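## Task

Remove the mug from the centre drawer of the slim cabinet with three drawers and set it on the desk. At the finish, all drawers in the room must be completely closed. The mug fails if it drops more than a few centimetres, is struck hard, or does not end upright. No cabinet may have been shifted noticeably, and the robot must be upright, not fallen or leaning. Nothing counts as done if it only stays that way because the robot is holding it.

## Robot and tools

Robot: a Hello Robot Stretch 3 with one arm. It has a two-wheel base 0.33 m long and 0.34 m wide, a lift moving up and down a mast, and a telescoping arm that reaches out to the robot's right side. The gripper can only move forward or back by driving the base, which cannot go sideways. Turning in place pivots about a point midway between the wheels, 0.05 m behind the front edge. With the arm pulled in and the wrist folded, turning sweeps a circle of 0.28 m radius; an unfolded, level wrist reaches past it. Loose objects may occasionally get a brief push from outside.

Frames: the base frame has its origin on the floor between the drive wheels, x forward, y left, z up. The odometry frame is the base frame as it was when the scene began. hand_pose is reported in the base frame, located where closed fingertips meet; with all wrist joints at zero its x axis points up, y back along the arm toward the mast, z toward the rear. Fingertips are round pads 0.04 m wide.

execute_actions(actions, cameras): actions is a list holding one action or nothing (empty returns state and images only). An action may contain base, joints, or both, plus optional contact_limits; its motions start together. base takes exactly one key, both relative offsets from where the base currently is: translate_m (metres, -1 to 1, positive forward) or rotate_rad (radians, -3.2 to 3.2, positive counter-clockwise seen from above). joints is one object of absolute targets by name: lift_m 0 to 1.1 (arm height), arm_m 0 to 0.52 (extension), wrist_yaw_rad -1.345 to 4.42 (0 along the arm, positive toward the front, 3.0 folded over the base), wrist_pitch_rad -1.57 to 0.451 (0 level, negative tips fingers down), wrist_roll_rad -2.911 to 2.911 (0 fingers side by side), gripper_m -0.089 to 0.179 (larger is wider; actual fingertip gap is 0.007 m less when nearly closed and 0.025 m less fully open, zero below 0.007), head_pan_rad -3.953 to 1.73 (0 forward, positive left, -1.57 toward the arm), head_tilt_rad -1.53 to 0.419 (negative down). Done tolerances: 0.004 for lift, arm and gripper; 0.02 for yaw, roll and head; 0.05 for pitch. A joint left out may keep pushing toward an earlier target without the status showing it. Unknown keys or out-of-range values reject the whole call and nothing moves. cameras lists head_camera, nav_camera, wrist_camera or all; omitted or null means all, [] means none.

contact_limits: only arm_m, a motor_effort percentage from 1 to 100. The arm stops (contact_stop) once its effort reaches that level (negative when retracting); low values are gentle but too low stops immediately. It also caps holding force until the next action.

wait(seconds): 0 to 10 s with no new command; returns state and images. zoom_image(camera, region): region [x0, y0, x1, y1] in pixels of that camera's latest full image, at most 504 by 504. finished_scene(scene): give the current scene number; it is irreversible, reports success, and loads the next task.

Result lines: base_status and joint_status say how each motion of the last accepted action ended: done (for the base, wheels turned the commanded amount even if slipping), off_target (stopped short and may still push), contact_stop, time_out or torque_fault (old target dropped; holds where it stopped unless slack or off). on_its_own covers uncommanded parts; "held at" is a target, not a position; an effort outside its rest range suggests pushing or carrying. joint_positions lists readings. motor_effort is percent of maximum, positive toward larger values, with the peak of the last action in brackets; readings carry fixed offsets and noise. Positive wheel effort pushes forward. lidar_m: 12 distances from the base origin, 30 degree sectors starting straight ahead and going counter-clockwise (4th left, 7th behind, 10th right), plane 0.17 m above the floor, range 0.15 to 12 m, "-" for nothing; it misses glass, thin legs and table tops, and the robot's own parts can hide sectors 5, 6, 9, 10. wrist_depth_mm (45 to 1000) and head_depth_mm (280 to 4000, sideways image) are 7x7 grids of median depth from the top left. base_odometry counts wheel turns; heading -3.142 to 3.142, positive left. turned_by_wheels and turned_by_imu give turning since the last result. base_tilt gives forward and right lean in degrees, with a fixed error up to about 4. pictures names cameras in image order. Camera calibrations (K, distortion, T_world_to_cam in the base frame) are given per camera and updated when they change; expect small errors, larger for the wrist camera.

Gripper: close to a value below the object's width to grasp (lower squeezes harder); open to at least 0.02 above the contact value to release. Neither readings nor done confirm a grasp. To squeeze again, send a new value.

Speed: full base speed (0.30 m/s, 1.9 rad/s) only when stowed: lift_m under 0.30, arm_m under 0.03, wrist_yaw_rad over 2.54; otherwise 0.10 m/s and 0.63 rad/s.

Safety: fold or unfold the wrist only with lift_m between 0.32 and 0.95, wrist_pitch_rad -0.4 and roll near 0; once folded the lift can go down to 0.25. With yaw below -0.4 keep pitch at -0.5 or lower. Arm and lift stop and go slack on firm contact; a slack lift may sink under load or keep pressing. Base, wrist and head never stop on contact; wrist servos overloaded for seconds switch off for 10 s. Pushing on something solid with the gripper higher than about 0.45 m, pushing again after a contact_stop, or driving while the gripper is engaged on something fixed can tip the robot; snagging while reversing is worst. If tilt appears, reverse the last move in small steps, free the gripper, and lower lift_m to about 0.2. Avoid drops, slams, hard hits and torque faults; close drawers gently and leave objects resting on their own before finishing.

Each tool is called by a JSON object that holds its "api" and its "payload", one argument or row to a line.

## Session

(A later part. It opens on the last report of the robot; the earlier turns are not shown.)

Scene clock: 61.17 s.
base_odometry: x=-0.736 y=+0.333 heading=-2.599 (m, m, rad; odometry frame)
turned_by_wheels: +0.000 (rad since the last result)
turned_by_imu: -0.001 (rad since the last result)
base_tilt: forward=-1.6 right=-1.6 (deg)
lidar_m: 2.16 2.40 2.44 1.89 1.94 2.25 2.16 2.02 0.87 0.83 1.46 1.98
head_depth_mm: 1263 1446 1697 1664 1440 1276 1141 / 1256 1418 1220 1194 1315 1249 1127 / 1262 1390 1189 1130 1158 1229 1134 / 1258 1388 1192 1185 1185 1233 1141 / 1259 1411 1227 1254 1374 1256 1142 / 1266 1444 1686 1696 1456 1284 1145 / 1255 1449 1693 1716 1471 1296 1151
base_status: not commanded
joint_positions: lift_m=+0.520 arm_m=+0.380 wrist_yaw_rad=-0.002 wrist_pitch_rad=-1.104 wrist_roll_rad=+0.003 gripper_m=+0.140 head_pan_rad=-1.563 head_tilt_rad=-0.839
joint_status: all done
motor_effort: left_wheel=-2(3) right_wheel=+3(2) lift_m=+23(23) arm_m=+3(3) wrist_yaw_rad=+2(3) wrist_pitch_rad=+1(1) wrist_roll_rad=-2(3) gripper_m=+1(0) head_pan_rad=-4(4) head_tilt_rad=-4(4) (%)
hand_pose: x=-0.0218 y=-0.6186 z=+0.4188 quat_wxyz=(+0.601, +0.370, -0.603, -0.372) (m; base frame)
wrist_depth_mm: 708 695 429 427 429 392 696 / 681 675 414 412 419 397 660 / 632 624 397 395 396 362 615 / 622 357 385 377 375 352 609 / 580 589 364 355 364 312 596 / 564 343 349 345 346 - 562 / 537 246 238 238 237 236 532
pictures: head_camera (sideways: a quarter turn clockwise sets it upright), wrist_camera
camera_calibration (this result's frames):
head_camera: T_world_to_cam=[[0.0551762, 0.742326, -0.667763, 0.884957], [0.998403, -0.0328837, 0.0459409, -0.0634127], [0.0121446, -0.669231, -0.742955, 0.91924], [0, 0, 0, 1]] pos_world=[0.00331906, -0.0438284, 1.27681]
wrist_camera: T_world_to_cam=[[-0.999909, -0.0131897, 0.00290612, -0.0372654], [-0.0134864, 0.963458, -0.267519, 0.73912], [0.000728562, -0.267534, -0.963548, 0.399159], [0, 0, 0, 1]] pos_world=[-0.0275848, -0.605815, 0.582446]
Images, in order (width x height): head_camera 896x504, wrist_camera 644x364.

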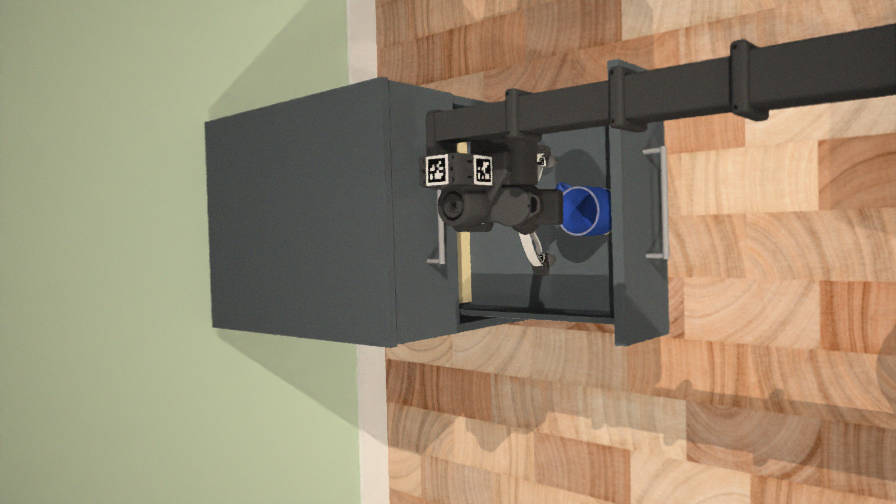

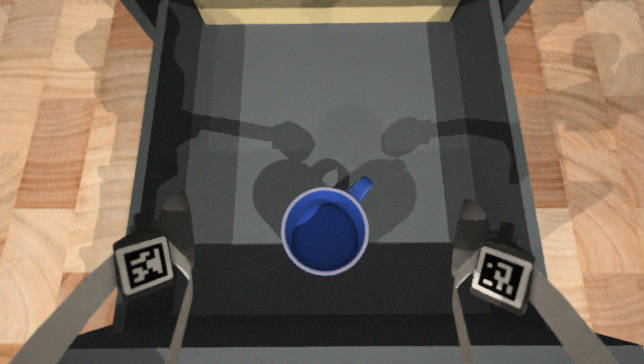

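{"api": "execute_actions", "payload": {
  "actions": [
    {"joints": {"arm_m": 0.394, "lift_m": 0.42}}
  ],
  "cameras": ["head_camera", "wrist_camera"]
}}

Scene clock: 65.80 s.
base_odometry: x=-0.736 y=+0.333 heading=-2.599 (m, m, rad; odometry frame)
turned_by_wheels: +0.000 (rad since the last result)
turned_by_imu: -0.001 (rad since the last result)
base_tilt: forward=-1.6 right=-1.6 (deg)
lidar_m: 2.16 2.41 2.44 1.89 1.94 2.25 2.16 2.01 0.87 0.83 1.46 1.98
head_depth_mm: 1255 1446 1695 1657 1429 1264 1129 / 1258 1413 1209 1199 1292 1239 1113 / 1260 1385 1187 1155 1031 1231 1135 / 1257 1394 1196 1198 1190 1237 1137 / 1261 1414 1230 1258 1378 1255 1142 / 1260 1447 1685 1690 1455 1284 1143 / 1260 1445 1690 1711 1466 1287 1153
base_status: not commanded
joint_positions: lift_m=+0.420 arm_m=+0.394 wrist_yaw_rad=-0.002 wrist_pitch_rad=-1.104 wrist_roll_rad=+0.003 gripper_m=+0.140 head_pan_rad=-1.563 head_tilt_rad=-0.839
joint_status: all done
motor_effort: left_wheel=-2(2) right_wheel=+2(3) lift_m=+13(22) arm_m=+3(3) wrist_yaw_rad=+3(3) wrist_pitch_rad=+1(1) wrist_roll_rad=-2(2) gripper_m=+0(0) head_pan_rad=-4(4) head_tilt_rad=-4(4) (%)
hand_pose: x=-0.0218 y=-0.6325 z=+0.3194 quat_wxyz=(+0.601, +0.370, -0.603, -0.372) (m; base frame)
wrist_depth_mm: 570 285 315 317 314 305 239 / 380 282 302 297 301 293 225 / 216 283 288 286 286 284 217 / 203 271 274 231 271 271 206 / 197 245 261 253 260 265 206 / 189 250 255 229 250 - 205 / 209 245 243 244 242 242 189
pictures: head_camera (sideways: a quarter turn clockwise sets it upright), wrist_camera
camera_calibration (this result's frames):
head_camera: T_world_to_cam=[[0.0551763, 0.742326, -0.667763, 0.884957], [0.998403, -0.0328838, 0.0459409, -0.0634127], [0.0121445, -0.669231, -0.742955, 0.91924], [0, 0, 0, 1]] pos_world=[0.00331905, -0.0438284, 1.27681]
wrist_camera: T_world_to_cam=[[-0.999909, -0.0131904, 0.00290222, -0.0371595], [-0.0134862, 0.963528, -0.267268, 0.725921], [0.000728998, -0.267283, -0.963618, 0.299827], [0, 0, 0, 1]] pos_world=[-0.0275848, -0.619796, 0.483042]
Images, in order (width x height): head_camera 896x504, wrist_camera 644x364.

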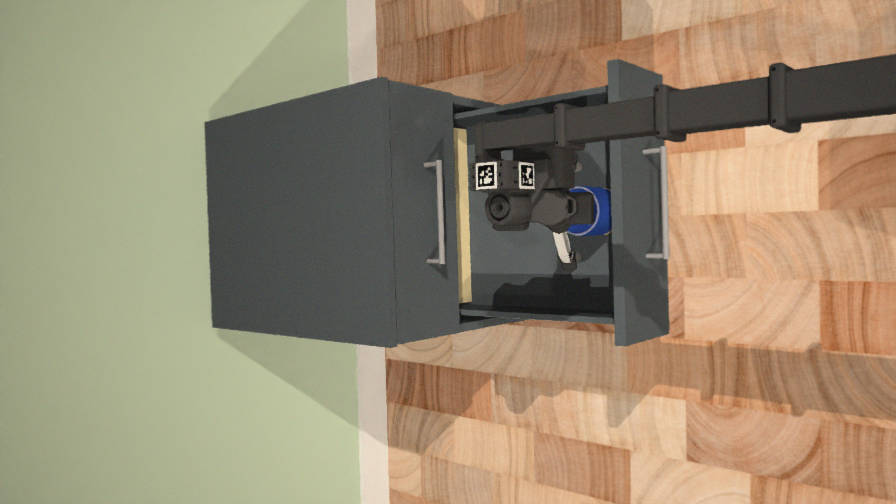

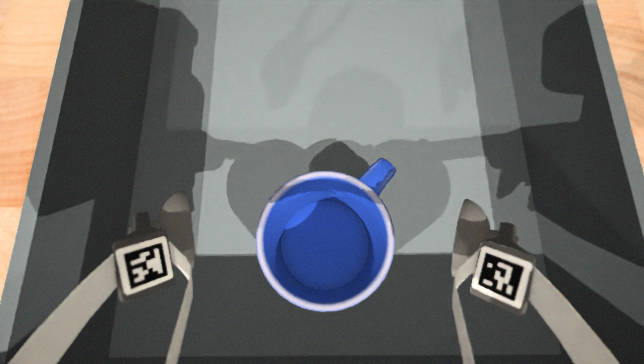

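{"api": "execute_actions", "payload": {
  "actions": [
    {"joints": {"lift_m": 0.36}}
  ],
  "cameras": ["head_camera", "wrist_camera"]
}}

Scene clock: 68.13 s.
base_odometry: x=-0.736 y=+0.333 heading=-2.599 (m, m, rad; odometry frame)
turned_by_wheels: +0.000 (rad since the last result)
turned_by_imu: -0.001 (rad since the last result)
base_tilt: forward=-1.6 right=-1.5 (deg)
lidar_m: 2.16 2.41 2.45 1.89 1.94 2.24 2.16 2.01 0.87 0.83 1.46 1.99
head_depth_mm: 1263 1454 1695 1662 1437 1262 1130 / 1264 1417 1214 1286 1192 1236 - / 1265 1395 1189 1197 - 1236 1133 / 1265 1385 1194 1191 1208 1234 1137 / 1260 1414 1233 1256 1379 1257 1142 / 1253 1445 1697 1700 1465 1285 1144 / 1264 1446 1690 1720 1469 1291 1150
base_status: not commanded
joint_positions: lift_m=+0.360 arm_m=+0.394 wrist_yaw_rad=-0.002 wrist_pitch_rad=-1.104 wrist_roll_rad=+0.003 gripper_m=+0.140 head_pan_rad=-1.563 head_tilt_rad=-0.839
joint_status: all done
motor_effort: left_wheel=-3(3) right_wheel=+2(2) lift_m=+14(13) arm_m=+3(3) wrist_yaw_rad=+3(3) wrist_pitch_rad=+1(1) wrist_roll_rad=-2(2) gripper_m=+0(1) head_pan_rad=-4(4) head_tilt_rad=-3(3) (%)
hand_pose: x=-0.0218 y=-0.6325 z=+0.2594 quat_wxyz=(+0.601, +0.370, -0.603, -0.372) (m; base frame)
wrist_depth_mm: 201 244 244 243 244 242 205 / 200 233 231 234 233 233 206 / 198 224 223 221 222 221 207 / 199 212 212 181 183 211 208 / 198 206 172 195 176 205 199 / 188 194 193 189 180 - 194 / 188 190 187 186 187 187 187
pictures: head_camera (sideways: a quarter turn clockwise sets it upright), wrist_camera
camera_calibration (this result's frames):
head_camera: T_world_to_cam=[[0.0551762, 0.742326, -0.667763, 0.884957], [0.998403, -0.0328837, 0.0459409, -0.0634127], [0.0121446, -0.669231, -0.742955, 0.91924], [0, 0, 0, 1]] pos_world=[0.00331906, -0.0438284, 1.27681]
wrist_camera: T_world_to_cam=[[-0.999909, -0.0131904, 0.00290221, -0.0369854], [-0.0134862, 0.963528, -0.267268, 0.709885], [0.000729003, -0.267283, -0.963618, 0.242008], [0, 0, 0, 1]] pos_world=[-0.0275848, -0.619797, 0.42304]
Images, in order (width x height): head_camera 896x504, wrist_camera 644x364.

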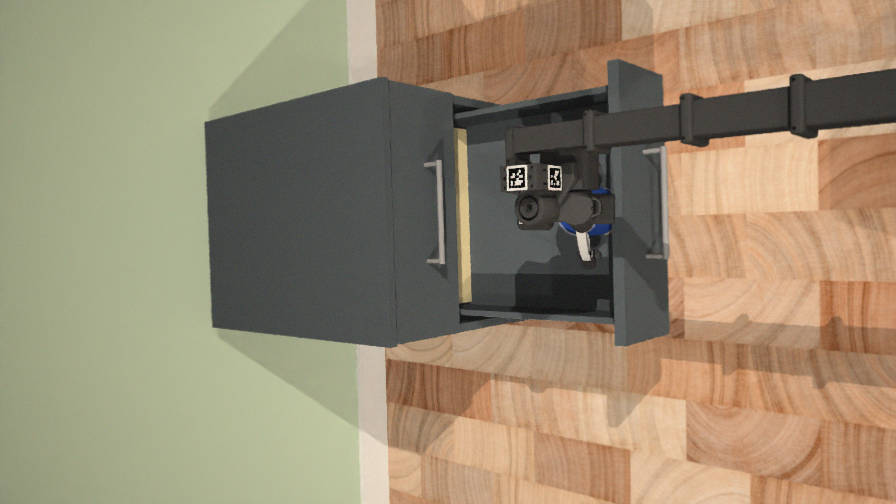

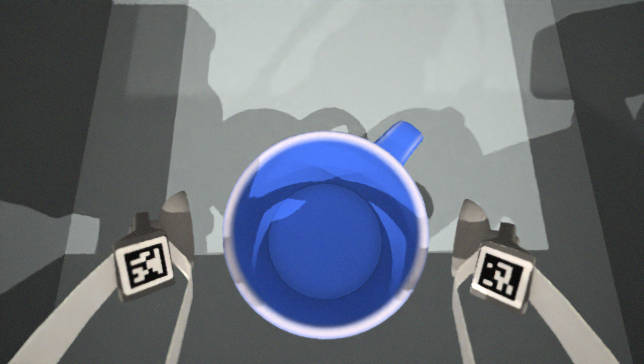

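{"api": "execute_actions", "payload": {
  "actions": [
    {"joints": {"gripper_m": 0.03}}
  ],
  "cameras": ["wrist_camera"]
}}

{"api": "execute_actions", "payload": {
  "actions": [
    {"joints": {"lift_m": 0.38}}
  ],
  "cameras": ["wrist_camera"]
}}

Scene clock: 70.70 s.
base_odometry: x=-0.736 y=+0.333 heading=-2.598 (m, m, rad; odometry frame)
turned_by_wheels: +0.000 (rad since the last result)
turned_by_imu: -0.001 (rad since the last result)
base_tilt: forward=-1.7 right=-1.5 (deg)
lidar_m: 2.16 2.40 2.45 1.89 1.94 2.25 2.17 2.00 0.87 0.83 1.46 1.98
head_depth_mm: 1260 1452 1698 1654 1432 1267 1123 / 1260 1409 1212 1281 1191 1232 - / 1262 1383 1187 1195 - 1249 1129 / 1260 1386 1196 1194 1209 1257 1139 / 1263 1419 1233 1255 1285 1262 1138 / 1257 1452 1700 1704 1462 1282 1148 / 1263 1442 1696 1704 1473 1293 1151
base_status: not commanded
joint_positions: lift_m=+0.360 arm_m=+0.394 wrist_yaw_rad=-0.002 wrist_pitch_rad=-1.110 wrist_roll_rad=+0.002 gripper_m=+0.031 head_pan_rad=-1.563 head_tilt_rad=-0.840
joint_status: all done
motor_effort: left_wheel=-3(3) right_wheel=+1(3) lift_m=+15(15) arm_m=+2(3) wrist_yaw_rad=+3(3) wrist_pitch_rad=+3(4) wrist_roll_rad=-2(2) gripper_m=-17(94) head_pan_rad=-4(4) head_tilt_rad=-3(4) (%)
hand_pose: x=-0.0218 y=-0.6311 z=+0.2587 quat_wxyz=(+0.600, +0.372, -0.602, -0.374) (m; base frame)
wrist_depth_mm: 199 242 240 242 242 240 205 / 199 235 231 229 230 231 204 / 199 220 221 145 214 217 207 / 197 212 180 198 167 211 206 / 198 205 142 193 152 203 199 / 193 198 194 186 191 195 191 / 186 189 187 188 188 186 187
pictures: wrist_camera
camera_calibration (this result's frames):
wrist_camera: T_world_to_cam=[[-0.999897, -0.0139844, 0.00310599, -0.0374992], [-0.01431, 0.965123, -0.261407, 0.707845], [0.000657961, -0.261425, -0.965224, 0.245884], [0, 0, 0, 1]] pos_world=[-0.0275278, -0.619402, 0.422485]
Images, in order (width x height): wrist_camera 644x364.

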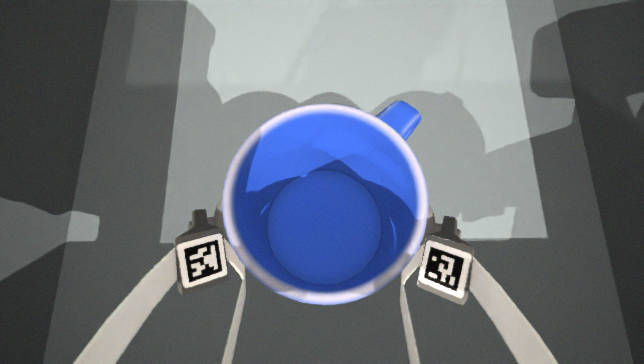

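Scene clock: 71.63 s.
base_odometry: x=-0.736 y=+0.333 heading=-2.598 (m, m, rad; odometry frame)
turned_by_wheels: +0.000 (rad since the last result)
turned_by_imu: +0.000 (rad since the last result)
base_tilt: forward=-1.6 right=-1.6 (deg)
lidar_m: 2.16 2.41 2.44 1.89 1.94 2.24 2.16 2.00 0.87 0.83 1.46 1.98
head_depth_mm: 1264 1455 1693 1663 1433 1265 1128 / 1263 1417 1208 1243 1192 1245 1132 / 1257 1388 1185 1206 1039 1249 1134 / 1260 1389 1195 1193 1208 1255 1135 / 1264 1419 1233 1258 1282 1260 1142 / 1262 1454 1694 1700 1463 1287 1145 / 1262 1444 1696 1696 1475 1292 1149
base_status: not commanded
joint_positions: lift_m=+0.380 arm_m=+0.394 wrist_yaw_rad=-0.002 wrist_pitch_rad=-1.115 wrist_roll_rad=+0.002 gripper_m=+0.031 head_pan_rad=-1.563 head_tilt_rad=-0.840
joint_status: all done
motor_effort: left_wheel=-1(2) right_wheel=+2(2) lift_m=+25(25) arm_m=+2(3) wrist_yaw_rad=+1(3) wrist_pitch_rad=+5(5) wrist_roll_rad=-2(2) gripper_m=-17(18) head_pan_rad=-4(4) head_tilt_rad=-4(3) (%)
hand_pose: x=-0.0218 y=-0.6298 z=+0.2776 quat_wxyz=(+0.599, +0.373, -0.601, -0.376) (m; base frame)
wrist_depth_mm: 201 260 263 264 260 259 206 / 198 250 252 252 250 251 204 / 197 239 240 145 236 239 203 / 197 231 178 199 164 228 206 / 198 221 145 194 161 221 207 / 197 214 210 185 209 212 207 / 197 206 207 205 206 204 199
pictures: wrist_camera
camera_calibration (this result's frames):
wrist_camera: T_world_to_cam=[[-0.999897, -0.0140034, 0.00302126, -0.0375256], [-0.0143101, 0.966511, -0.256225, 0.710965], [0.00066794, -0.256241, -0.966613, 0.268074], [0, 0, 0, 1]] pos_world=[-0.0275269, -0.61899, 0.441404]
Images, in order (width x height): wrist_camera 644x364.

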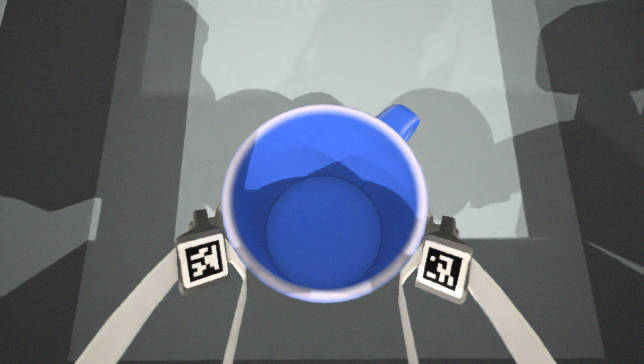

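{"api": "execute_actions", "payload": {
  "actions": [],
  "cameras": ["wrist_camera"]
}}

Scene clock: 73.03 s.
base_odometry: x=-0.736 y=+0.333 heading=-2.598 (m, m, rad; odometry frame)
turned_by_wheels: +0.000 (rad since the last result)
turned_by_imu: +0.000 (rad since the last result)
base_tilt: forward=-1.6 right=-1.6 (deg)
lidar_m: 2.16 2.41 2.44 1.89 1.94 2.25 2.16 2.01 0.87 0.83 1.46 1.98
head_depth_mm: 1258 1452 1694 1667 1435 1263 1127 / 1260 1417 1211 1243 1194 1244 1132 / 1257 1387 1185 1196 1040 1254 1141 / 1262 1388 1195 1199 1213 1259 1136 / 1261 1417 1234 1256 1288 1261 1143 / 1255 1451 1699 1689 1457 1288 1148 / 1261 1442 1684 1708 1467 1288 1147
base_status: not commanded
joint_positions: lift_m=+0.380 arm_m=+0.394 wrist_yaw_rad=-0.002 wrist_pitch_rad=-1.115 wrist_roll_rad=+0.002 gripper_m=+0.031 head_pan_rad=-1.563 head_tilt_rad=-0.840
joint_status: all done
motor_effort: left_wheel=-2(2) right_wheel=+2(2) lift_m=+24(25) arm_m=+3(3) wrist_yaw_rad=+2(3) wrist_pitch_rad=+5(5) wrist_roll_rad=-2(2) gripper_m=-16(18) head_pan_rad=-4(4) head_tilt_rad=-3(3) (%)
hand_pose: x=-0.0218 y=-0.6298 z=+0.2776 quat_wxyz=(+0.599, +0.373, -0.601, -0.376) (m; base frame)
wrist_depth_mm: 199 259 262 263 262 259 204 / 199 248 253 252 250 250 204 / 199 241 242 145 236 239 205 / 197 232 177 199 164 229 206 / 197 222 146 193 161 220 205 / 198 216 212 183 210 214 207 / 197 205 206 204 205 205 201
pictures: wrist_camera
camera_calibration (this result's frames):
wrist_camera: T_world_to_cam=[[-0.999897, -0.0140034, 0.0030212, -0.0375256], [-0.01431, 0.966511, -0.256225, 0.710965], [0.000667995, -0.256241, -0.966613, 0.268074], [0, 0, 0, 1]] pos_world=[-0.0275269, -0.61899, 0.441404]
Images, in order (width x height): wrist_camera 644x364.

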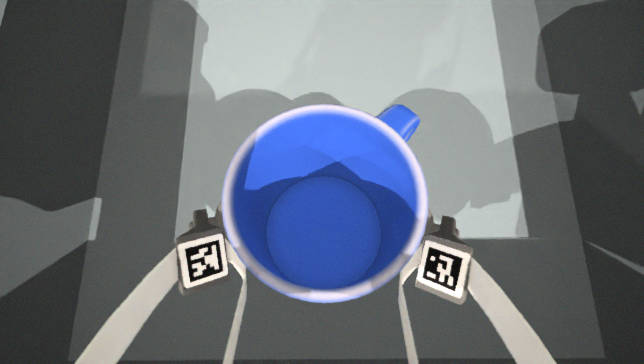

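{"api": "execute_actions", "payload": {
  "actions": [
    {"joints": {"lift_m": 0.55}}
  ],
  "cameras": ["wrist_camera"]
}}

{"api": "execute_actions", "payload": {
  "actions": [
    {"base": {"translate_m": 1.0}, "joints": {"arm_m": 0.05, "lift_m": 1.1, "wrist_pitch_rad": -1.0, "head_pan_rad": 0.0, "head_tilt_rad": -0.4}}
  ]
}}

Scene clock: 79.43 s.
base_odometry: x=-0.736 y=+0.333 heading=-2.598 (m, m, rad; odometry frame)
turned_by_wheels: +0.000 (rad since the last result)
turned_by_imu: -0.001 (rad since the last result)
base_tilt: forward=-1.6 right=-1.6 (deg)
lidar_m: 2.16 2.40 2.45 1.89 1.94 2.24 2.16 2.02 0.87 0.84 1.46 1.98
head_depth_mm: 1259 1458 1692 1654 1436 1273 1139 / 1264 1415 1213 1382 1218 1250 1131 / 1258 1390 1185 - 1184 1254 1139 / 1263 1392 1193 1194 1192 1261 1141 / 1261 1424 1235 1255 1284 1261 1140 / 1263 1446 1692 1691 1466 1284 1148 / 1257 1449 1695 1697 1473 1286 1149
base_status: not commanded
joint_positions: lift_m=+0.550 arm_m=+0.394 wrist_yaw_rad=-0.002 wrist_pitch_rad=-1.116 wrist_roll_rad=+0.002 gripper_m=+0.031 head_pan_rad=-1.563 head_tilt_rad=-0.840
joint_status: all done
motor_effort: left_wheel=-2(2) right_wheel=+2(2) lift_m=+25(26) arm_m=+3(3) wrist_yaw_rad=+3(3) wrist_pitch_rad=+5(5) wrist_roll_rad=-2(2) gripper_m=-17(17) head_pan_rad=-3(4) head_tilt_rad=-3(3) (%)
hand_pose: x=-0.0218 y=-0.6297 z=+0.4475 quat_wxyz=(+0.599, +0.373, -0.601, -0.376) (m; base frame)
wrist_depth_mm: 724 359 442 437 428 356 719 / 698 691 445 448 440 665 688 / 659 670 428 145 424 645 663 / 631 624 178 199 164 401 640 / 628 607 145 191 162 364 605 / 586 592 367 185 367 365 589 / 556 259 258 254 252 251 560
pictures: wrist_camera
camera_calibration (this result's frames):
wrist_camera: T_world_to_cam=[[-0.999897, -0.0140045, 0.0030133, -0.0380344], [-0.0143094, 0.96664, -0.255738, 0.754258], [0.000668696, -0.255755, -0.966741, 0.432747], [0, 0, 0, 1]] pos_world=[-0.0275269, -0.618951, 0.611361]
Images, in order (width x height): wrist_camera 644x364.

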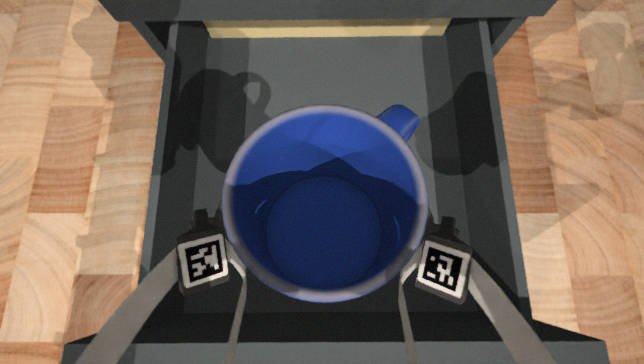

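Scene clock: 90.77 s.
base_odometry: x=-1.592 y=-0.184 heading=-2.599 (m, m, rad; odometry frame)
turned_by_wheels: +0.000 (rad since the last result)
turned_by_imu: -0.004 (rad since the last result)
base_tilt: forward=-1.7 right=-1.6 (deg)
lidar_m: 1.18 1.66 1.74 2.36 2.35 2.65 3.14 1.18 1.17 1.40 1.45 1.53
head_depth_mm: 1326 1450 1377 942 1831 1701 1394 / 1329 1445 1397 945 1841 1710 1407 / 1327 1438 1424 954 1819 1720 1405 / 1346 1449 1445 966 1818 1736 1418 / 1345 1441 1467 976 1755 1627 1402 / 1350 1436 1500 985 1827 1736 1421 / 1350 1439 1551 1065 1832 1767 1426
base_status: done
joint_positions: lift_m=+1.099 arm_m=+0.050 wrist_yaw_rad=-0.001 wrist_pitch_rad=-1.026 wrist_roll_rad=+0.002 gripper_m=+0.031 head_pan_rad=-0.007 head_tilt_rad=-0.408
joint_status: all done
motor_effort: left_wheel=-2(3) right_wheel=+1(8) lift_m=+25(27) arm_m=-3(4) wrist_yaw_rad=+1(3) wrist_pitch_rad=+8(9) wrist_roll_rad=-1(2) gripper_m=-17(17) head_pan_rad=+3(47) head_tilt_rad=+2(23) (%)
hand_pose: x=-0.0217 y=-0.3074 z=+1.0064 quat_wxyz=(+0.616, +0.347, -0.616, -0.348) (m; base frame)
wrist_depth_mm: - - - - - - 903 / - - - - - - 948 / - - - 146 - - - / - - 177 199 164 - - / - - 146 191 162 - - / - - - 183 - - - / - - - - - - -
pictures: head_camera (sideways: a quarter turn clockwise sets it upright), nav_camera (sideways: a quarter turn counterclockwise sets it upright), wrist_camera
camera_calibration (this result's frames):
head_camera: T_world_to_cam=[[-0.394515, 0.0637185, -0.916678, 1.21221], [0.0247898, 0.997968, 0.0587001, -0.0741146], [0.918555, 0.00043384, -0.395293, 0.461417], [0, 0, 0, 1]] pos_world=[0.0562356, -0.00347652, 1.29795]
nav_camera: T_world_to_cam=[[0.351679, -0.0477636, 0.934901, -1.17135], [-0.0623377, -0.997676, -0.0275213, 0.090324], [0.934043, -0.0486009, -0.353839, 0.416237], [0, 0, 0, 1]] pos_world=[0.0287876, 0.0543956, 1.24486]
wrist_camera: T_world_to_cam=[[-0.999871, -0.0153082, 0.00481692, -0.0373488], [-0.016033, 0.939821, -0.341289, 0.663461], [0.000697484, -0.341323, -0.939946, 1.00213], [0, 0, 0, 1]] pos_world=[-0.0274057, -0.282056, 1.16856]
Images, in order (width x height): head_camera 896x504, nav_camera 672x504, wrist_camera 644x364.

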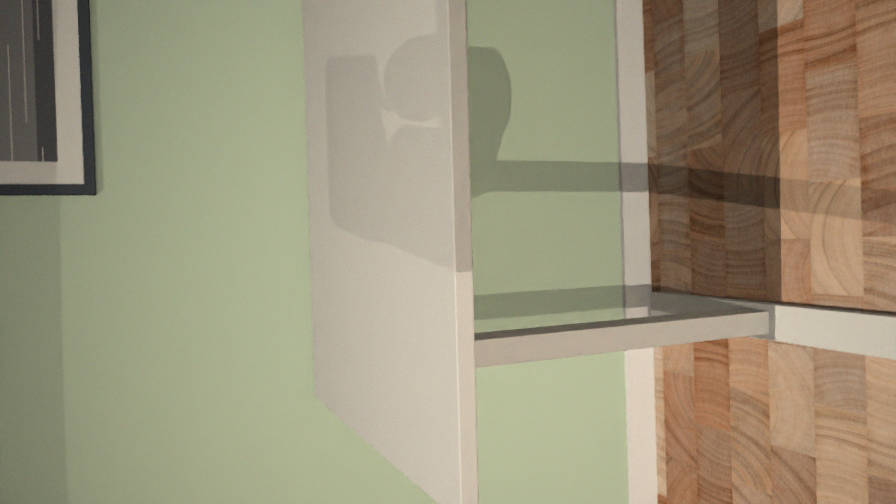

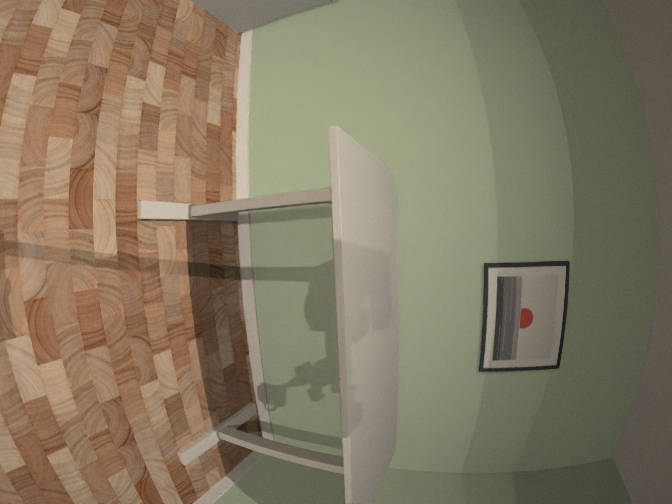

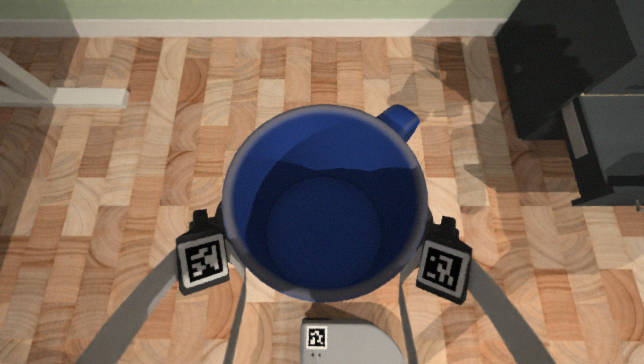

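{"api": "execute_actions", "payload": {
  "actions": [
    {"base": {"translate_m": 0.25}, "joints": {"wrist_pitch_rad": -0.8}}
  ],
  "cameras": []
}}

{"api": "execute_actions", "payload": {
  "actions": [
    {"base": {"rotate_rad": 1.57}, "joints": {"arm_m": 0.15, "head_pan_rad": -1.57, "head_tilt_rad": -0.5}}
  ]
}}

Scene clock: 96.77 s.
base_odometry: x=-1.806 y=-0.313 heading=-2.599 (m, m, rad; odometry frame)
turned_by_wheels: +0.000 (rad since the last result)
turned_by_imu: -0.002 (rad since the last result)
base_tilt: forward=-1.7 right=-1.5 (deg)
lidar_m: 0.93 1.40 1.63 2.36 2.39 2.65 3.39 1.35 1.45 1.40 1.36 1.41
head_depth_mm: 1115 1211 1265 833 676 1639 1393 / 1112 1211 1277 840 682 1648 1408 / 1121 1212 1280 846 687 1644 1410 / 1133 1216 1273 854 663 1636 1413 / 1132 1207 1280 863 666 1590 1294 / 1135 1209 1272 870 672 1645 1417 / 1133 1210 1306 878 675 1648 1426
base_status: done
joint_positions: lift_m=+1.099 arm_m=+0.050 wrist_yaw_rad=-0.001 wrist_pitch_rad=-0.837 wrist_roll_rad=+0.002 gripper_m=+0.031 head_pan_rad=-0.007 head_tilt_rad=-0.408
joint_status: all done
motor_effort: left_wheel=-2(2) right_wheel=+1(6) lift_m=+24(24) arm_m=-3(3) wrist_yaw_rad=+0(1) wrist_pitch_rad=+11(10) wrist_roll_rad=-1(1) gripper_m=-18(17) head_pan_rad=+3(3) head_tilt_rad=+3(3) (%)
hand_pose: x=-0.0217 y=-0.3490 z=+1.0316 quat_wxyz=(+0.646, +0.287, -0.646, -0.288) (m; base frame)
wrist_depth_mm: - - - - - - - / - - - - - - - / - - - 146 - - - / - - 177 198 163 - - / - - 149 190 163 - - / - - - 184 - - - / - - - - - - -
pictures: none
No camera images: the call's "cameras" was empty. Leave "cameras" out to get every camera's image.

Scene clock: 100.20 s.
base_odometry: x=-1.806 y=-0.313 heading=-1.029 (m, m, rad; odometry frame)
turned_by_wheels: +1.570 (rad since the last result)
turned_by_imu: +1.575 (rad since the last result)
base_tilt: forward=-1.6 right=-1.5 (deg)
lidar_m: 2.36 2.38 2.63 3.40 1.35 1.46 1.40 1.36 1.41 0.93 1.39 1.63
head_depth_mm: - - 879 694 1645 1569 1316 / - - - 716 1642 1572 1321 / - - - - 464 1584 1324 / 1134 1229 1060 682 1643 1585 1333 / 1134 1228 1074 717 1601 1306 1299 / 1134 1231 1085 724 1628 1600 1335 / 1132 1232 1307 730 1642 1612 1346
base_status: done
joint_positions: lift_m=+1.099 arm_m=+0.150 wrist_yaw_rad=-0.001 wrist_pitch_rad=-0.835 wrist_roll_rad=+0.002 gripper_m=+0.031 head_pan_rad=-1.563 head_tilt_rad=-0.494
joint_status: all done
motor_effort: left_wheel=-2(5) right_wheel=+2(7) lift_m=+25(25) arm_m=+3(3) wrist_yaw_rad=+1(1) wrist_pitch_rad=+10(11) wrist_roll_rad=-1(1) gripper_m=-17(16) head_pan_rad=-4(42) head_tilt_rad=-2(10) (%)
hand_pose: x=-0.0217 y=-0.4488 z=+1.0319 quat_wxyz=(+0.646, +0.286, -0.647, -0.288) (m; base frame)
wrist_depth_mm: 379 380 383 382 381 377 371 / 335 339 331 333 337 330 332 / 315 314 309 145 298 306 305 / - - 176 197 163 - - / - - 149 193 162 - - / - - - 182 - - - / - - - - - - -
pictures: head_camera (sideways: a quarter turn clockwise sets it upright), nav_camera (sideways: a quarter turn counterclockwise sets it upright), wrist_camera
camera_calibration (this result's frames):
head_camera: T_world_to_cam=[[0.0572332, 0.47217, -0.879648, 1.16115], [0.998265, -0.0148534, 0.056978, -0.0778044], [0.0138376, -0.881382, -0.472201, 0.567014], [0, 0, 0, 1]] pos_world=[0.00336715, -0.0496584, 1.29358]
nav_camera: T_world_to_cam=[[-0.0419053, -0.430812, 0.901468, -1.12532], [-0.998511, 0.0496052, -0.02271, 0.0897681], [-0.0349338, -0.901077, -0.432249, 0.524185], [0, 0, 0, 1]] pos_world=[0.0607893, -0.0169242, 1.24306]
wrist_camera: T_world_to_cam=[[-0.999868, -0.0142627, 0.00781715, -0.0422769], [-0.0162527, 0.857909, -0.513544, 0.946021], [0.000618118, -0.513603, -0.858028, 0.816009], [0, 0, 0, 1]] pos_world=[-0.0274003, -0.393099, 1.18631]
Images, in order (width x height): head_camera 896x504, nav_camera 672x504, wrist_camera 644x364.

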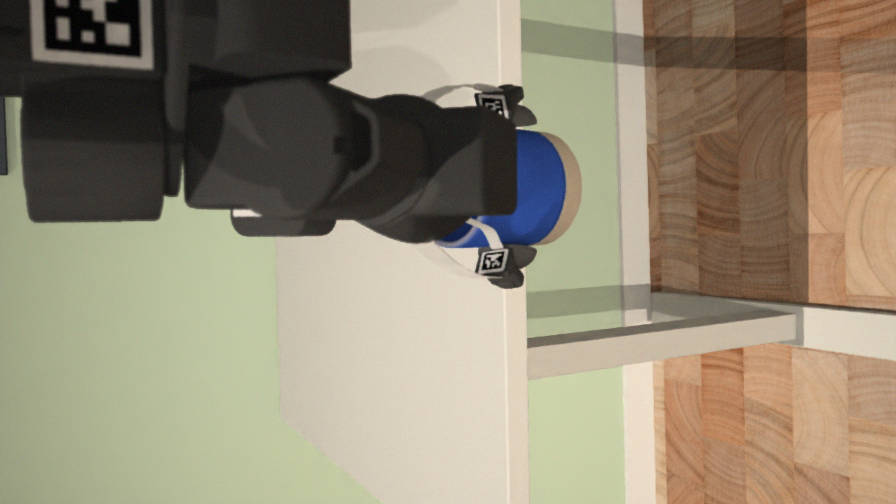

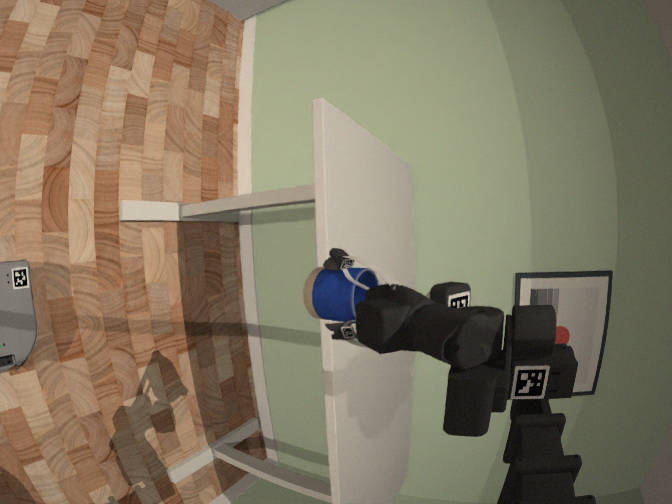

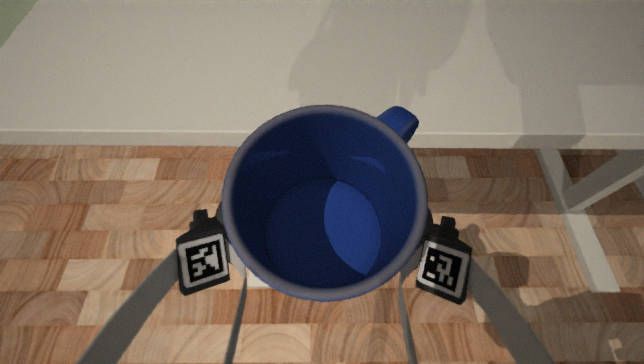

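{"api": "execute_actions", "payload": {
  "actions": [
    {"joints": {"arm_m": 0.51}, "contact_limits": {"arm_m": 8}}
  ],
  "cameras": ["wrist_camera"]
}}

{"api": "execute_actions", "payload": {
  "actions": [
    {"joints": {"wrist_pitch_rad": -0.96}}
  ],
  "cameras": ["head_camera", "wrist_camera"]
}}

Scene clock: 106.13 s.
base_odometry: x=-1.806 y=-0.313 heading=-1.029 (m, m, rad; odometry frame)
turned_by_wheels: +0.000 (rad since the last result)
turned_by_imu: -0.002 (rad since the last result)
base_tilt: forward=-1.6 right=-1.6 (deg)
lidar_m: 2.36 2.38 2.63 3.39 1.35 1.45 1.40 1.36 1.41 0.93 1.39 1.64
head_depth_mm: - 1230 1026 694 1639 1578 1315 / 1151 1243 1032 701 1653 1581 1310 / 1099 - 861 705 1649 1594 1331 / 1133 1231 931 710 1640 1590 1326 / 1132 1232 1071 717 1588 1311 1301 / 1135 1227 1086 723 1612 1602 1336 / 1139 1228 1310 728 1645 1611 1346
base_status: not commanded
joint_positions: lift_m=+1.099 arm_m=+0.510 wrist_yaw_rad=-0.001 wrist_pitch_rad=-0.835 wrist_roll_rad=+0.002 gripper_m=+0.031 head_pan_rad=-1.563 head_tilt_rad=-0.494
joint_status: all done
motor_effort: left_wheel=-2(2) right_wheel=+1(1) lift_m=+25(24) arm_m=+3(3) wrist_yaw_rad=+1(0) wrist_pitch_rad=+10(10) wrist_roll_rad=-1(1) gripper_m=-17(16) head_pan_rad=-3(4) head_tilt_rad=-2(2) (%)
contact_limits: arm_m 8 (drawing in: default 23, maximum 38; extending or still: default 32, maximum 52)
hand_pose: x=-0.0217 y=-0.8088 z=+1.0319 quat_wxyz=(+0.646, +0.286, -0.647, -0.288) (m; base frame)
wrist_depth_mm: 377 379 379 379 380 371 366 / 332 333 334 336 334 331 328 / 296 301 297 146 282 297 295 / 272 270 176 197 163 267 268 / 247 245 149 192 162 246 243 / 225 227 220 181 219 226 225 / 210 210 209 210 209 208 208
pictures: wrist_camera
camera_calibration (this result's frames):
wrist_camera: T_world_to_cam=[[-0.999868, -0.0142626, 0.00781992, -0.0474145], [-0.0162539, 0.85782, -0.513693, 1.25498], [0.000618495, -0.513752, -0.857939, 0.630915], [0, 0, 0, 1]] pos_world=[-0.0274002, -0.753086, 1.18633]
Images, in order (width x height): wrist_camera 644x364.

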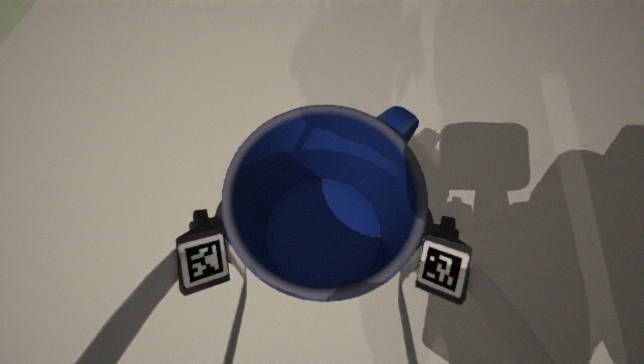

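Scene clock: 106.93 s.
base_odometry: x=-1.806 y=-0.313 heading=-1.029 (m, m, rad; odometry frame)
turned_by_wheels: +0.000 (rad since the last result)
turned_by_imu: +0.000 (rad since the last result)
base_tilt: forward=-1.6 right=-1.6 (deg)
lidar_m: 2.36 2.38 2.63 3.40 1.35 1.45 1.40 1.35 1.41 0.93 1.40 1.63
head_depth_mm: - 1230 1024 695 1650 1573 1318 / 1168 1241 1040 701 1647 1580 1314 / 1096 - 789 706 1646 1585 1323 / 1139 1231 1061 711 1634 1592 1328 / 1137 1232 1075 717 1591 1306 1302 / 1131 1228 1084 723 1612 1608 1342 / 1135 1227 1308 728 1650 1615 1349
base_status: not commanded
joint_positions: lift_m=+1.099 arm_m=+0.510 wrist_yaw_rad=-0.001 wrist_pitch_rad=-0.982 wrist_roll_rad=+0.002 gripper_m=+0.031 head_pan_rad=-1.563 head_tilt_rad=-0.494
joint_status: all done
motor_effort: left_wheel=-2(2) right_wheel=+1(2) lift_m=+25(24) arm_m=+3(3) wrist_yaw_rad=+1(1) wrist_pitch_rad=+6(10) wrist_roll_rad=-1(1) gripper_m=-17(17) head_pan_rad=-5(4) head_tilt_rad=-2(2) (%)
hand_pose: x=-0.0217 y=-0.7771 z=+1.0116 quat_wxyz=(+0.623, +0.333, -0.624, -0.334) (m; base frame)
wrist_depth_mm: 292 295 293 293 296 293 289 / 271 271 272 274 271 271 269 / 256 257 252 145 245 251 252 / 237 237 177 199 163 236 235 / 222 222 148 190 162 223 220 / 210 210 206 183 204 209 209 / 198 199 199 200 196 198 197
pictures: head_camera (sideways: a quarter turn clockwise sets it upright), wrist_camera
camera_calibration (this result's frames):
head_camera: T_world_to_cam=[[0.0573173, 0.472251, -0.879599, 1.16108], [0.998262, -0.0150385, 0.0569757, -0.0778013], [0.013679, -0.881336, -0.472292, 0.567134], [0, 0, 0, 1]] pos_world=[0.00335823, -0.0496571, 1.29357]
wrist_camera: T_world_to_cam=[[-0.99987, -0.0151224, 0.00553684, -0.0451513], [-0.01609, 0.9237, -0.382778, 1.13605], [0.000674152, -0.382817, -0.923824, 0.798192], [0, 0, 0, 1]] pos_world=[-0.0274044, -0.744493, 1.17249]
Images, in order (width x height): head_camera 896x504, wrist_camera 644x364.

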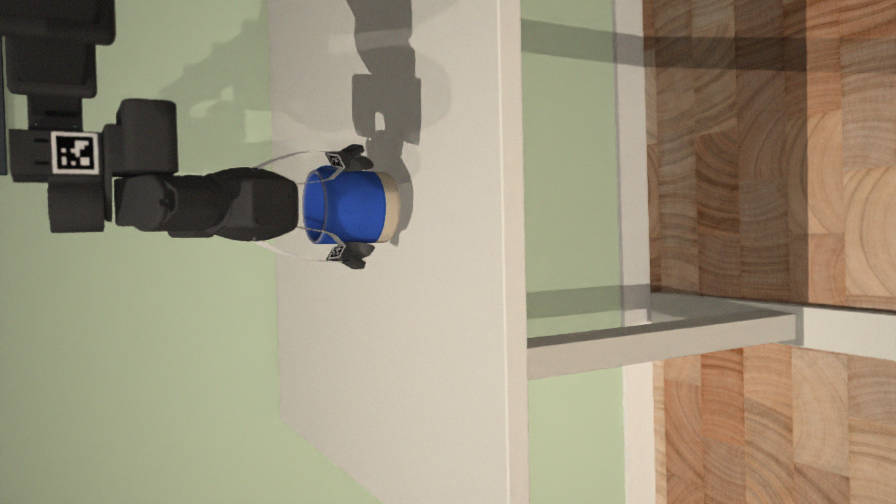

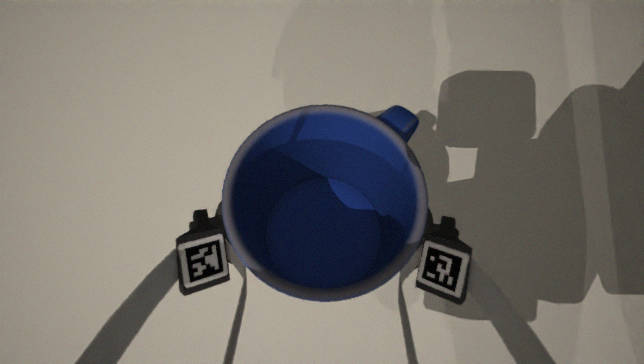

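{"api": "execute_actions", "payload": {
  "actions": [
    {"joints": {"lift_m": 1.081}}
  ],
  "cameras": ["head_camera", "wrist_camera"]
}}

Scene clock: 108.83 s.
base_odometry: x=-1.806 y=-0.313 heading=-1.029 (m, m, rad; odometry frame)
turned_by_wheels: +0.000 (rad since the last result)
turned_by_imu: -0.001 (rad since the last result)
base_tilt: forward=-1.6 right=-1.6 (deg)
lidar_m: 2.36 2.38 2.63 3.40 1.35 1.45 1.40 1.35 1.41 0.93 1.39 1.63
head_depth_mm: - 1242 1027 697 1643 1562 1308 / 1111 1247 1036 700 1649 1570 1316 / 1107 - 793 706 1639 1577 1325 / 1136 1236 1023 710 1656 1587 1324 / 1136 1232 1076 717 1596 1311 1300 / 1134 1229 1083 724 1618 1607 1337 / 1132 1232 1307 727 1644 1617 1341
base_status: not commanded
joint_positions: lift_m=+1.081 arm_m=+0.510 wrist_yaw_rad=-0.001 wrist_pitch_rad=-0.983 wrist_roll_rad=+0.002 gripper_m=+0.031 head_pan_rad=-1.563 head_tilt_rad=-0.494
joint_status: all done
motor_effort: left_wheel=-2(2) right_wheel=+1(2) lift_m=+15(21) arm_m=+3(3) wrist_yaw_rad=+1(1) wrist_pitch_rad=+7(7) wrist_roll_rad=-1(1) gripper_m=-16(16) head_pan_rad=-4(4) head_tilt_rad=-2(2) (%)
hand_pose: x=-0.0217 y=-0.7768 z=+0.9934 quat_wxyz=(+0.623, +0.333, -0.624, -0.335) (m; base frame)
wrist_depth_mm: 270 269 267 268 269 266 266 / 250 248 248 249 249 250 246 / 233 233 232 146 225 232 230 / 219 218 176 198 163 215 214 / 205 204 147 192 162 203 203 / 191 193 190 183 188 192 192 / 182 183 182 182 180 181 182
pictures: head_camera (sideways: a quarter turn clockwise sets it upright), wrist_camera
camera_calibration (this result's frames):
head_camera: T_world_to_cam=[[0.0573173, 0.472251, -0.879599, 1.16108], [0.998262, -0.0150385, 0.0569757, -0.0778013], [0.013679, -0.881336, -0.472292, 0.567134], [0, 0, 0, 1]] pos_world=[0.00335823, -0.0496571, 1.29357]
wrist_camera: T_world_to_cam=[[-0.99987, -0.0151281, 0.00551787, -0.0450318], [-0.0160888, 0.924154, -0.381682, 1.12809], [0.000674759, -0.381721, -0.924277, 0.782757], [0, 0, 0, 1]] pos_world=[-0.0274044, -0.744415, 1.15431]
Images, in order (width x height): head_camera 896x504, wrist_camera 644x364.

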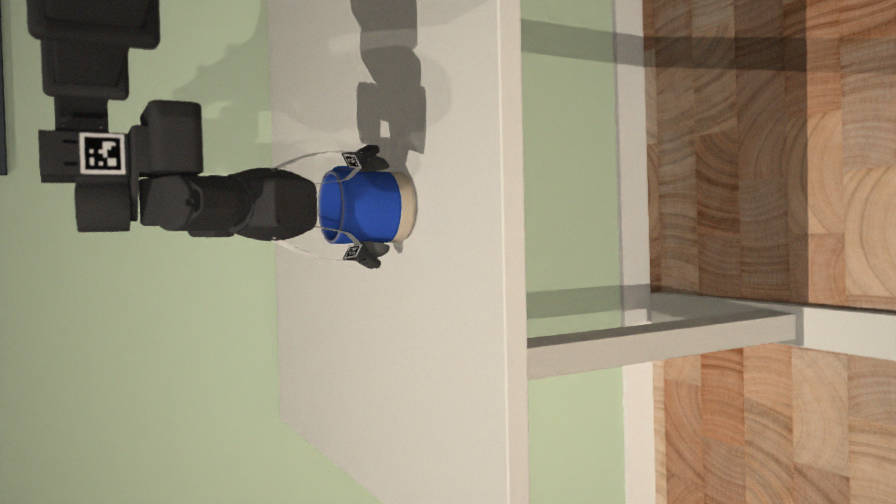

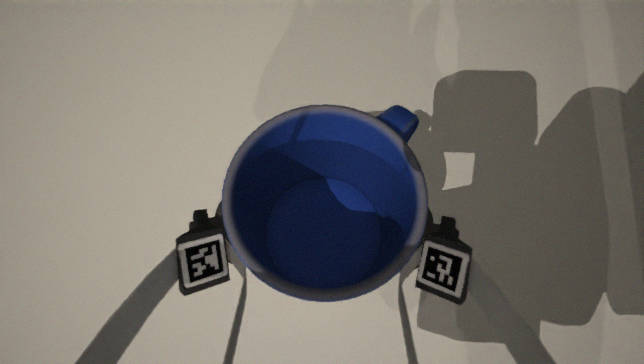

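{"api": "execute_actions", "payload": {
  "actions": [
    {"joints": {"lift_m": 1.076}}
  ],
  "cameras": []
}}

{"api": "execute_actions", "payload": {
  "actions": [
    {"joints": {"gripper_m": 0.15}}
  ],
  "cameras": ["head_camera", "wrist_camera"]
}}

Scene clock: 110.13 s.
base_odometry: x=-1.806 y=-0.313 heading=-1.029 (m, m, rad; odometry frame)
turned_by_wheels: +0.000 (rad since the last result)
turned_by_imu: +0.000 (rad since the last result)
base_tilt: forward=-1.6 right=-1.6 (deg)
lidar_m: 2.35 2.38 2.63 3.39 1.35 1.45 1.40 1.36 1.41 0.93 1.40 1.63
head_depth_mm: 1109 1245 1024 695 1639 1566 1316 / 1106 1247 1040 700 1642 1582 1313 / 1112 - 944 704 1650 1590 1317 / 1131 1230 1059 711 1645 1595 1335 / 1133 1229 1070 717 1593 1308 1303 / 1135 1230 1085 721 1614 1615 1339 / 1138 1231 1309 728 1640 1615 1342
base_status: not commanded
joint_positions: lift_m=+1.076 arm_m=+0.510 wrist_yaw_rad=-0.001 wrist_pitch_rad=-0.978 wrist_roll_rad=+0.002 gripper_m=+0.031 head_pan_rad=-1.563 head_tilt_rad=-0.494
joint_status: all done
motor_effort: left_wheel=-1(2) right_wheel=+1(1) lift_m=+13(15) arm_m=+3(3) wrist_yaw_rad=+1(2) wrist_pitch_rad=+5(7) wrist_roll_rad=-1(1) gripper_m=-17(17) head_pan_rad=-4(5) head_tilt_rad=-2(2) (%)
hand_pose: x=-0.0217 y=-0.7778 z=+0.9890 quat_wxyz=(+0.624, +0.332, -0.624, -0.333) (m; base frame)
wrist_depth_mm: 268 268 265 267 265 266 262 / 245 246 246 245 243 242 243 / 229 228 231 145 220 227 227 / 215 214 175 197 164 212 212 / 200 202 147 193 155 200 200 / 189 189 186 182 184 188 187 / 180 178 179 178 178 177 177
pictures: none
No camera images: the call's "cameras" was empty. Leave "cameras" out to get every camera's image.

Scene clock: 111.83 s.
base_odometry: x=-1.806 y=-0.313 heading=-1.029 (m, m, rad; odometry frame)
turned_by_wheels: +0.000 (rad since the last result)
turned_by_imu: -0.001 (rad since the last result)
base_tilt: forward=-1.5 right=-1.6 (deg)
lidar_m: 2.36 2.38 2.63 3.39 1.35 1.46 1.40 1.36 1.41 0.93 1.40 1.63
head_depth_mm: 1113 1245 1025 694 1640 1570 1315 / 1110 1240 1070 699 1646 1575 1321 / 1111 - 920 708 1650 1572 1323 / 1137 1235 1059 711 1637 1593 1325 / 1137 1233 1074 718 1580 1308 1298 / 1134 1233 1092 721 1618 1606 1334 / 1134 1223 1305 728 1648 1610 1342
base_status: not commanded
joint_positions: lift_m=+1.076 arm_m=+0.510 wrist_yaw_rad=-0.001 wrist_pitch_rad=-0.973 wrist_roll_rad=+0.002 gripper_m=+0.150 head_pan_rad=-1.563 head_tilt_rad=-0.494
joint_status: all done
motor_effort: left_wheel=-2(2) right_wheel=+1(1) lift_m=+12(14) arm_m=+3(3) wrist_yaw_rad=+1(1) wrist_pitch_rad=+4(5) wrist_roll_rad=-1(1) gripper_m=+1(81) head_pan_rad=-4(3) head_tilt_rad=-2(3) (%)
hand_pose: x=-0.0217 y=-0.7790 z=+0.9897 quat_wxyz=(+0.625, +0.330, -0.625, -0.331) (m; base frame)
wrist_depth_mm: 265 270 268 266 265 267 268 / 249 245 249 247 246 248 244 / 230 229 228 144 220 229 227 / 216 213 174 194 164 214 213 / 201 203 192 193 189 202 199 / 192 186 187 182 185 - 187 / 178 179 178 179 178 178 178
pictures: head_camera (sideways: a quarter turn clockwise sets it upright), wrist_camera
camera_calibration (this result's frames):
head_camera: T_world_to_cam=[[0.0573171, 0.472251, -0.879599, 1.16108], [0.998262, -0.0150381, 0.0569757, -0.0778013], [0.0136793, -0.881336, -0.472292, 0.567133], [0, 0, 0, 1]] pos_world=[0.00335825, -0.0496571, 1.29357]
wrist_camera: T_world_to_cam=[[-0.99987, -0.0150712, 0.00567423, -0.0451576], [-0.0160902, 0.920379, -0.390696, 1.13471], [0.000665821, -0.390737, -0.920502, 0.767762], [0, 0, 0, 1]] pos_world=[-0.0274052, -0.745053, 1.15031]
Images, in order (width x height): head_camera 896x504, wrist_camera 644x364.

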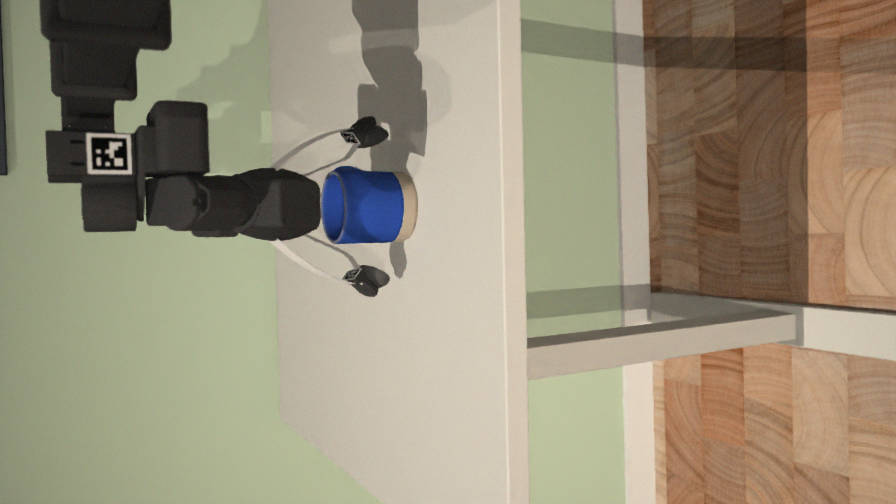

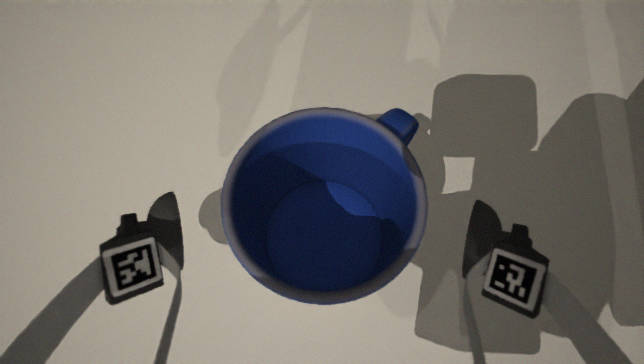

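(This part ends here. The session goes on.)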